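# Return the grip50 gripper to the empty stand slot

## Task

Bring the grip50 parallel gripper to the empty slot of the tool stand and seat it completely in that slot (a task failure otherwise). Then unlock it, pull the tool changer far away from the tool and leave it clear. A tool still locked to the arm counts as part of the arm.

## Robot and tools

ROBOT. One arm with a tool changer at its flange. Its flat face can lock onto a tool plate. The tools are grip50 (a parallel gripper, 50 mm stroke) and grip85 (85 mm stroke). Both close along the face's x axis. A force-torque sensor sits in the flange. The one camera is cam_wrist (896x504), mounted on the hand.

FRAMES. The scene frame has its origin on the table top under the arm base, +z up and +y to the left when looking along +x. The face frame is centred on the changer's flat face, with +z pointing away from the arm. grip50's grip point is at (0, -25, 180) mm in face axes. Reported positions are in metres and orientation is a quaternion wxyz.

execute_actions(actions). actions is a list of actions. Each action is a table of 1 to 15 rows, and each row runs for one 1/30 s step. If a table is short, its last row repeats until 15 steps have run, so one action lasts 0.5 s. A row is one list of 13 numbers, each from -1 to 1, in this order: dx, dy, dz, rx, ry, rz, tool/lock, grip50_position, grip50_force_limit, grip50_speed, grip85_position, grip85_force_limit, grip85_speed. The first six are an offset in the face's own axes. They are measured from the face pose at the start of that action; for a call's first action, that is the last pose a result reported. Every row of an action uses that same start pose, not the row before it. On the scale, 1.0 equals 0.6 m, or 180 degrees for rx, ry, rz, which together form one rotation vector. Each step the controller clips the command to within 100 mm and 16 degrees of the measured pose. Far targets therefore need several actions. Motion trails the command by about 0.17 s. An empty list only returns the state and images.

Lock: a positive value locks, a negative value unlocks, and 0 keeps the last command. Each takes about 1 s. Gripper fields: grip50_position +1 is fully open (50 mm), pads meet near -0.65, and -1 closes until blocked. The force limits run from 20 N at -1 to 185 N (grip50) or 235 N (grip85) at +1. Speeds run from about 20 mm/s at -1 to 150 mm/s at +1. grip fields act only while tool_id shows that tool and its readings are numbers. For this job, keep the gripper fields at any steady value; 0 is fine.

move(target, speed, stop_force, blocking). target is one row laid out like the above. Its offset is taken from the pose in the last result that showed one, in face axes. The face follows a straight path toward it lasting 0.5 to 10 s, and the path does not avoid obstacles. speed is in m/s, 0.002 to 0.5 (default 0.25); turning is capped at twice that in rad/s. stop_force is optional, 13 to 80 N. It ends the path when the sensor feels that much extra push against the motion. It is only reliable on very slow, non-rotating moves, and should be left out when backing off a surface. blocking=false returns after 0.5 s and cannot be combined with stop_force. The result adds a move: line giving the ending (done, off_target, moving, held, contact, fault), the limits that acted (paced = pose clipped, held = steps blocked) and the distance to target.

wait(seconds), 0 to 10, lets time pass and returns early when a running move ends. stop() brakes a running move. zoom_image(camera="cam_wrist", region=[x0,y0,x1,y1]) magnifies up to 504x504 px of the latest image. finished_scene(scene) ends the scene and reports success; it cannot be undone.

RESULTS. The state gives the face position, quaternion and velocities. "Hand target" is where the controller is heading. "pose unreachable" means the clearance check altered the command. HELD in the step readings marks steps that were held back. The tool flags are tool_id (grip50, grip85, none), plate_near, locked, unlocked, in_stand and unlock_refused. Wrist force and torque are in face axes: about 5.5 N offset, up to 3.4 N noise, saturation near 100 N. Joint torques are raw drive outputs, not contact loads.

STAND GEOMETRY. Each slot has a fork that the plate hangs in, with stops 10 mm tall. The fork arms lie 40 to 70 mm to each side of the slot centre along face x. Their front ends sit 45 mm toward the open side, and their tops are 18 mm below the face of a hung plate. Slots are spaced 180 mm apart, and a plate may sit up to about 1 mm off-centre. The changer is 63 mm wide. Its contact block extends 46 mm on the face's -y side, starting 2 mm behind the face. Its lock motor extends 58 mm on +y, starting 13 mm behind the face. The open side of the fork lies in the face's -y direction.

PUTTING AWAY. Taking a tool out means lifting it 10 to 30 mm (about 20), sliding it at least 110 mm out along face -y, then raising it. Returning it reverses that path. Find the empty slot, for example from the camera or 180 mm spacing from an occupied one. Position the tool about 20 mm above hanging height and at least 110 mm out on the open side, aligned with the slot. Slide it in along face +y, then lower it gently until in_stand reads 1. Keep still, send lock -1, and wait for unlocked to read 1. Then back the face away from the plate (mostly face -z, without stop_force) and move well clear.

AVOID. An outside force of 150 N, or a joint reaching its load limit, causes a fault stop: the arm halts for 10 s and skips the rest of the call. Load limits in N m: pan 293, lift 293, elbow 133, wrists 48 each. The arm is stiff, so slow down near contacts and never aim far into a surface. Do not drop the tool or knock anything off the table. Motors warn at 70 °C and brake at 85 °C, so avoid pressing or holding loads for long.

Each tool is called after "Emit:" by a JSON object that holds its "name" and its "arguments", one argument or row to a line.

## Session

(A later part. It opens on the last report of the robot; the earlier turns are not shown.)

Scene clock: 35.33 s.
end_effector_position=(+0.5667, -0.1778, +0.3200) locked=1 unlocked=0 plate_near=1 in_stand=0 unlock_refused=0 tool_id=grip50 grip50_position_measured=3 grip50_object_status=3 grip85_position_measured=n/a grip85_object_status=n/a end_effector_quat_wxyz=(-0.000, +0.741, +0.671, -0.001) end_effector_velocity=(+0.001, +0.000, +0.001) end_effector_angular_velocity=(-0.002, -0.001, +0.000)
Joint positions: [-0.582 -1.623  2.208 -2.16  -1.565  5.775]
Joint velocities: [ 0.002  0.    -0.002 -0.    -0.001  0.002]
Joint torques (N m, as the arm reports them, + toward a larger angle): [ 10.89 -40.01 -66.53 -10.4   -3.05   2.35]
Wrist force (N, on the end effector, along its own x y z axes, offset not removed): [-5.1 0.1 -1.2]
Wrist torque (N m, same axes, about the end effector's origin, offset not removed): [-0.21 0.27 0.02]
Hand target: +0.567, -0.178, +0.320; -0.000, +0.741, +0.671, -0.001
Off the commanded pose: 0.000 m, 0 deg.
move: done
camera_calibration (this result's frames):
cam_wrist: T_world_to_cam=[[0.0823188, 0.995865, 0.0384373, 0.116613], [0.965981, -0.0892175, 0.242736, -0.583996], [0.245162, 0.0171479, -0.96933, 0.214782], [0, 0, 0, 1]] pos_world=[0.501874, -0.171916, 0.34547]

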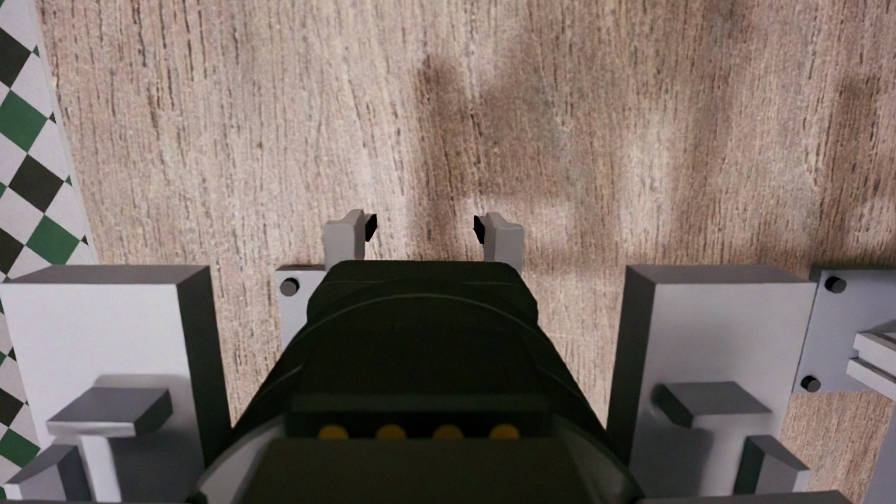

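Emit:
{"name": "move", "arguments": {
  "target": [0.0006,0.0007,0,0,0,0,0,1,0,0,0,0,0],
  "speed": 0.01
}}

Emit:
{"name": "move", "arguments": {
  "target": [0,0,0.045,0,0,0,0,1,0,0,0,0,0],
  "speed": 0.005,
  "stop_force": 13
}}

Scene clock: 36.27 s.
end_effector_position=(+0.5672, -0.1775, +0.3200) locked=1 unlocked=0 plate_near=1 in_stand=0 unlock_refused=0 tool_id=grip50 grip50_position_measured=3 grip50_object_status=3 grip85_position_measured=n/a grip85_object_status=n/a end_effector_quat_wxyz=(-0.000, +0.741, +0.671, -0.001) end_effector_velocity=(+0.000, +0.000, -0.001) end_effector_angular_velocity=(+0.000, +0.001, +0.000)
Joint positions: [-0.581 -1.623  2.207 -2.16  -1.565  5.776]
Joint velocities: [ 0.     0.001 -0.    -0.    -0.     0.   ]
Joint torques (N m, as the arm reports them, + toward a larger angle): [ 11.23 -39.8  -66.81 -10.32  -3.04   2.65]
Wrist force (N, on the end effector, along its own x y z axes, offset not removed): [-3.1 -0.4 1.2]
Wrist torque (N m, same axes, about the end effector's origin, offset not removed): [-0.23 0.30 -0.05]
Hand target: +0.567, -0.178, +0.320; -0.000, +0.741, +0.671, -0.001
Off the commanded pose: 0.000 m, 0 deg.
move: done
camera_calibration (this result's frames):
cam_wrist: T_world_to_cam=[[0.0823184, 0.995865, 0.0384358, 0.116282], [0.965981, -0.0892167, 0.242735, -0.584388], [0.245161, 0.0171466, -0.969331, 0.214671], [0, 0, 0, 1]] pos_world=[0.502307, -0.171619, 0.345469]

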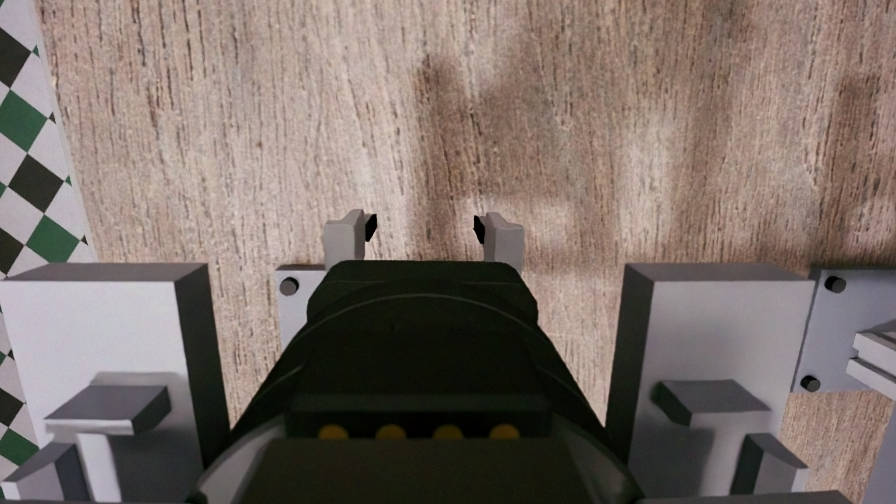

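Scene clock: 40.70 s.
end_effector_position=(+0.5671, -0.1776, +0.2999) locked=1 unlocked=0 plate_near=1 in_stand=1 unlock_refused=0 tool_id=grip50 grip50_position_measured=3 grip50_object_status=3 grip85_position_measured=n/a grip85_object_status=n/a end_effector_quat_wxyz=(-0.000, +0.741, +0.671, -0.001) end_effector_velocity=(-0.001, +0.001, +0.001) end_effector_angular_velocity=(+0.003, +0.003, +0.000)
Joint positions: [-0.581 -1.599  2.228 -2.204 -1.565  5.776]
Joint velocities: [-0.    -0.002 -0.     0.007  0.    -0.   ]
Joint torques (N m, as the arm reports them, + toward a larger angle): [  8.42 -42.79 -40.66   1.77  -3.22   1.93]
Wrist force (N, on the end effector, along its own x y z axes, offset not removed): [-3.6 1.6 -41.2]
Wrist torque (N m, same axes, about the end effector's origin, offset not removed): [-0.83 2.59 0.17]
Hand target: +0.567, -0.178, +0.300; -0.000, +0.741, +0.671, -0.001
Off the commanded pose: 0.007 m, 0 deg.
move: contact
camera_calibration (this result's frames):
cam_wrist: T_world_to_cam=[[0.0823805, 0.995861, 0.0384088, 0.117069], [0.965965, -0.0892712, 0.242782, -0.579488], [0.245205, 0.017101, -0.96932, 0.19511], [0, 0, 0, 1]] pos_world=[0.502279, -0.171652, 0.325316]

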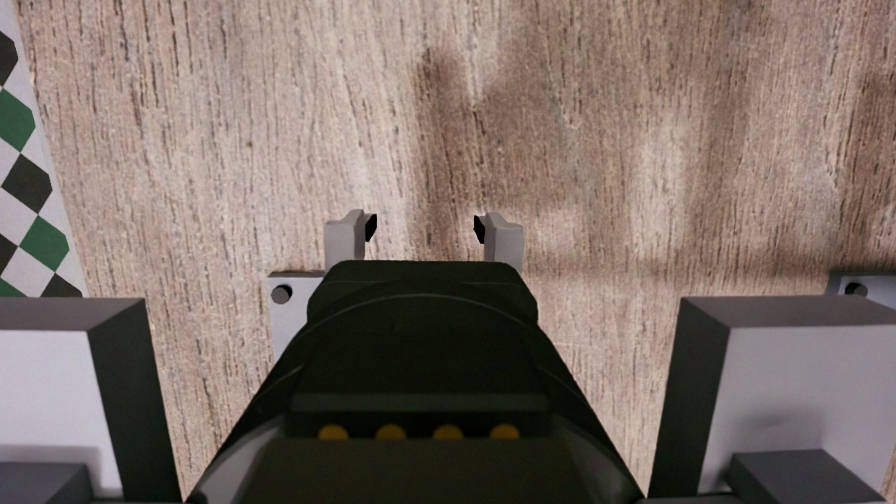

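Emit:
{"name": "execute_actions", "arguments": {
  "actions": [
    [[0,0,-0.0007,0,0,0,0,1,0,0,0,0,0]],
    [[0,0,0,0,0,0,-1,1,0,0,0,0,0]],
    [[0,0,0,0,0,0,-1,1,0,0,0,0,0]],
    [[0,0,0,0,0,0,-1,1,0,0,0,0,0]]
  ]
}}

Scene clock: 42.80 s.
end_effector_position=(+0.5671, -0.1776, +0.3003) locked=0 unlocked=1 plate_near=1 in_stand=1 unlock_refused=0 tool_id=none grip50_position_measured=n/a grip50_object_status=n/a grip85_position_measured=n/a grip85_object_status=n/a end_effector_quat_wxyz=(-0.000, +0.741, +0.671, -0.001) end_effector_velocity=(-0.000, +0.000, +0.000) end_effector_angular_velocity=(-0.000, -0.000, -0.000)
Joint positions: [-0.581 -1.6    2.227 -2.203 -1.565  5.776]
Joint velocities: [-0. -0.  0.  0.  0.  0.]
Joint torques (N m, as the arm reports them, + toward a larger angle): [  6.32 -51.61 -46.54  -8.7   -2.93   1.61]
Wrist force (N, on the end effector, along its own x y z axes, offset not removed): [-2.5 0.2 2.1]
Wrist torque (N m, same axes, about the end effector's origin, offset not removed): [-0.14 0.25 -0.06]
Hand target: +0.567, -0.178, +0.300; -0.000, +0.741, +0.671, -0.001
Off the commanded pose: 0.000 m, 0 deg.
Step readings (end_effector_position; steps 1 to 15: 1st action; 16 to 30: 2nd action; 31 to 45: 3rd action; 46 to 60: 4th action):
0: (+0.5671, -0.1775, +0.3000)
1: (+0.5671, -0.1776, +0.3000)
2: (+0.5671, -0.1776, +0.3000)
4: (+0.5671, -0.1776, +0.3001)
8: (+0.5671, -0.1776, +0.3002)
15: (+0.5671, -0.1776, +0.3003)
16: (+0.5671, -0.1776, +0.3002)
17: (+0.5671, -0.1776, +0.3002)
19: (+0.5671, -0.1776, +0.3002)
23: (+0.5671, -0.1776, +0.3003)
30: (+0.5671, -0.1776, +0.3003)
31: (+0.5671, -0.1776, +0.3003)
32: (+0.5671, -0.1776, +0.3003)
34: (+0.5671, -0.1776, +0.3003)
38: (+0.5671, -0.1776, +0.3003)
45: (+0.5671, -0.1776, +0.3003)
46: (+0.5671, -0.1776, +0.3003)
47: (+0.5671, -0.1776, +0.3003)
49: (+0.5671, -0.1776, +0.3003)
53: (+0.5671, -0.1776, +0.3003)
60: end_effector_position above
camera_calibration (this result's frames):
cam_wrist: T_world_to_cam=[[0.0823825, 0.995858, 0.0384812, 0.117009], [0.965997, -0.0892885, 0.242648, -0.579533], [0.245078, 0.0171828, -0.969351, 0.195583], [0, 0, 0, 1]] pos_world=[0.502255, -0.17163, 0.325708]

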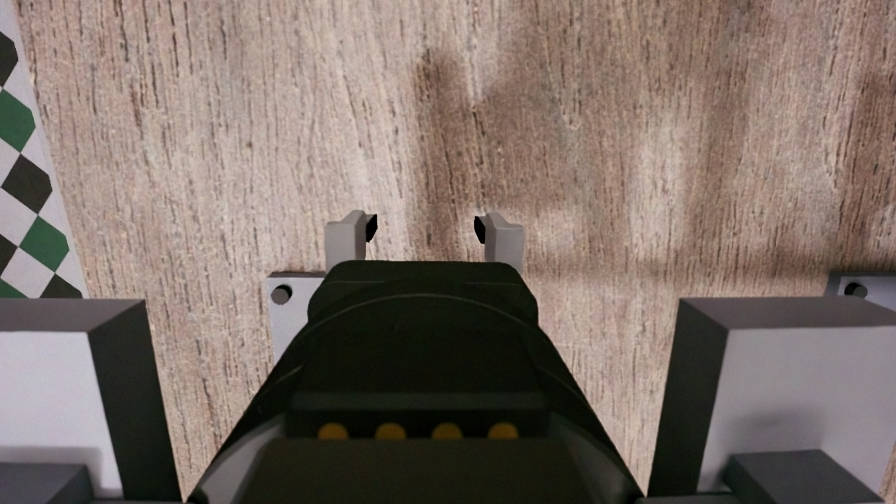

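Emit:
{"name": "move", "arguments": {
  "target": [0,0,-0.03,0,0,0,0,0,0,0,0,0,0],
  "speed": 0.03
}}

Emit:
{"name": "move", "arguments": {
  "target": [0,0,-0.35,0,0,0,0,0,0,0,0,0,0]
}}

Scene clock: 43.90 s.
end_effector_position=(+0.5671, -0.1775, +0.3179) locked=0 unlocked=1 plate_near=0 in_stand=0 unlock_refused=0 tool_id=none grip50_position_measured=n/a grip50_object_status=n/a grip85_position_measured=n/a grip85_object_status=n/a end_effector_quat_wxyz=(-0.000, +0.741, +0.671, -0.001) end_effector_velocity=(+0.000, +0.000, +0.003) end_effector_angular_velocity=(+0.001, -0.000, +0.001)
Joint positions: [-0.581 -1.621  2.209 -2.164 -1.565  5.776]
Joint velocities: [-0.    -0.003 -0.003  0.006  0.001 -0.002]
Joint torques (N m, as the arm reports them, + toward a larger angle): [ -9.53 -53.81 -57.26  -1.74  -2.94  -2.4 ]
Wrist force (N, on the end effector, along its own x y z axes, offset not removed): [0.0 0.9 1.2]
Wrist torque (N m, same axes, about the end effector's origin, offset not removed): [-0.20 0.00 -0.11]
Hand target: +0.567, -0.178, +0.318; -0.000, +0.741, +0.671, -0.001
Off the commanded pose: 0.000 m, 0 deg.
move: done
camera_calibration (this result's frames):
cam_wrist: T_world_to_cam=[[0.0824451, 0.995853, 0.0384692, 0.116253], [0.965987, -0.0893466, 0.242666, -0.583838], [0.245097, 0.0171541, -0.969347, 0.212669], [0, 0, 0, 1]] pos_world=[0.502271, -0.171583, 0.343356]

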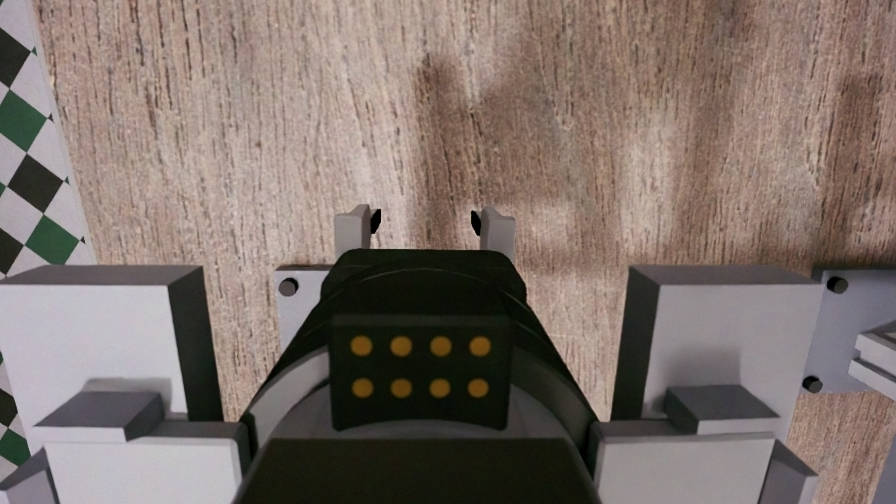

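Scene clock: 45.43 s.
end_effector_position=(+0.5673, -0.1770, +0.5275) locked=0 unlocked=1 plate_near=0 in_stand=0 unlock_refused=0 tool_id=none grip50_position_measured=n/a grip50_object_status=n/a grip85_position_measured=n/a grip85_object_status=n/a end_effector_quat_wxyz=(-0.000, +0.741, +0.671, -0.001) end_effector_velocity=(+0.000, -0.000, +0.003) end_effector_angular_velocity=(-0.001, +0.001, +0.000)
Joint positions: [-0.583 -1.768  1.938 -1.745 -1.565  5.774]
Joint velocities: [-0.    -0.    -0.005  0.006 -0.001 -0.   ]
Joint torques (N m, as the arm reports them, + toward a larger angle): [-10.18 -49.01 -64.99  -2.03  -0.38  -2.73]
Wrist force (N, on the end effector, along its own x y z axes, offset not removed): [-2.7 -2.1 2.1]
Wrist torque (N m, same axes, about the end effector's origin, offset not removed): [-0.44 0.26 -0.17]
Hand target: +0.567, -0.177, +0.528; -0.000, +0.741, +0.671, -0.001
Off the commanded pose: 0.001 m, 0 deg.
move: done
camera_calibration (this result's frames):
cam_wrist: T_world_to_cam=[[0.0824425, 0.995856, 0.0383987, 0.107745], [0.965963, -0.0893285, 0.242766, -0.634853], [0.24519, 0.0170775, -0.969325, 0.415701], [0, 0, 0, 1]] pos_world=[0.502436, -0.171108, 0.552933]

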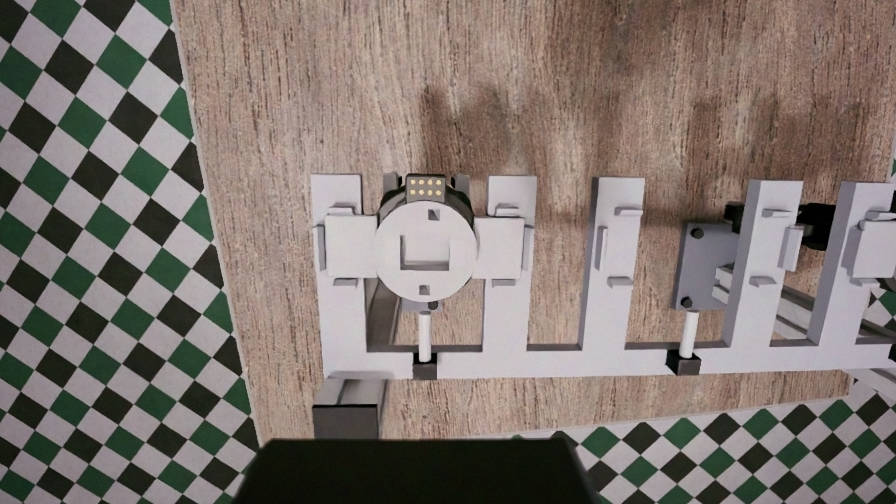

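Seated between the stops.

Emit:
{"name": "finished_scene", "arguments": {
  "scene": 2
}}

The scene is finished: the task was done.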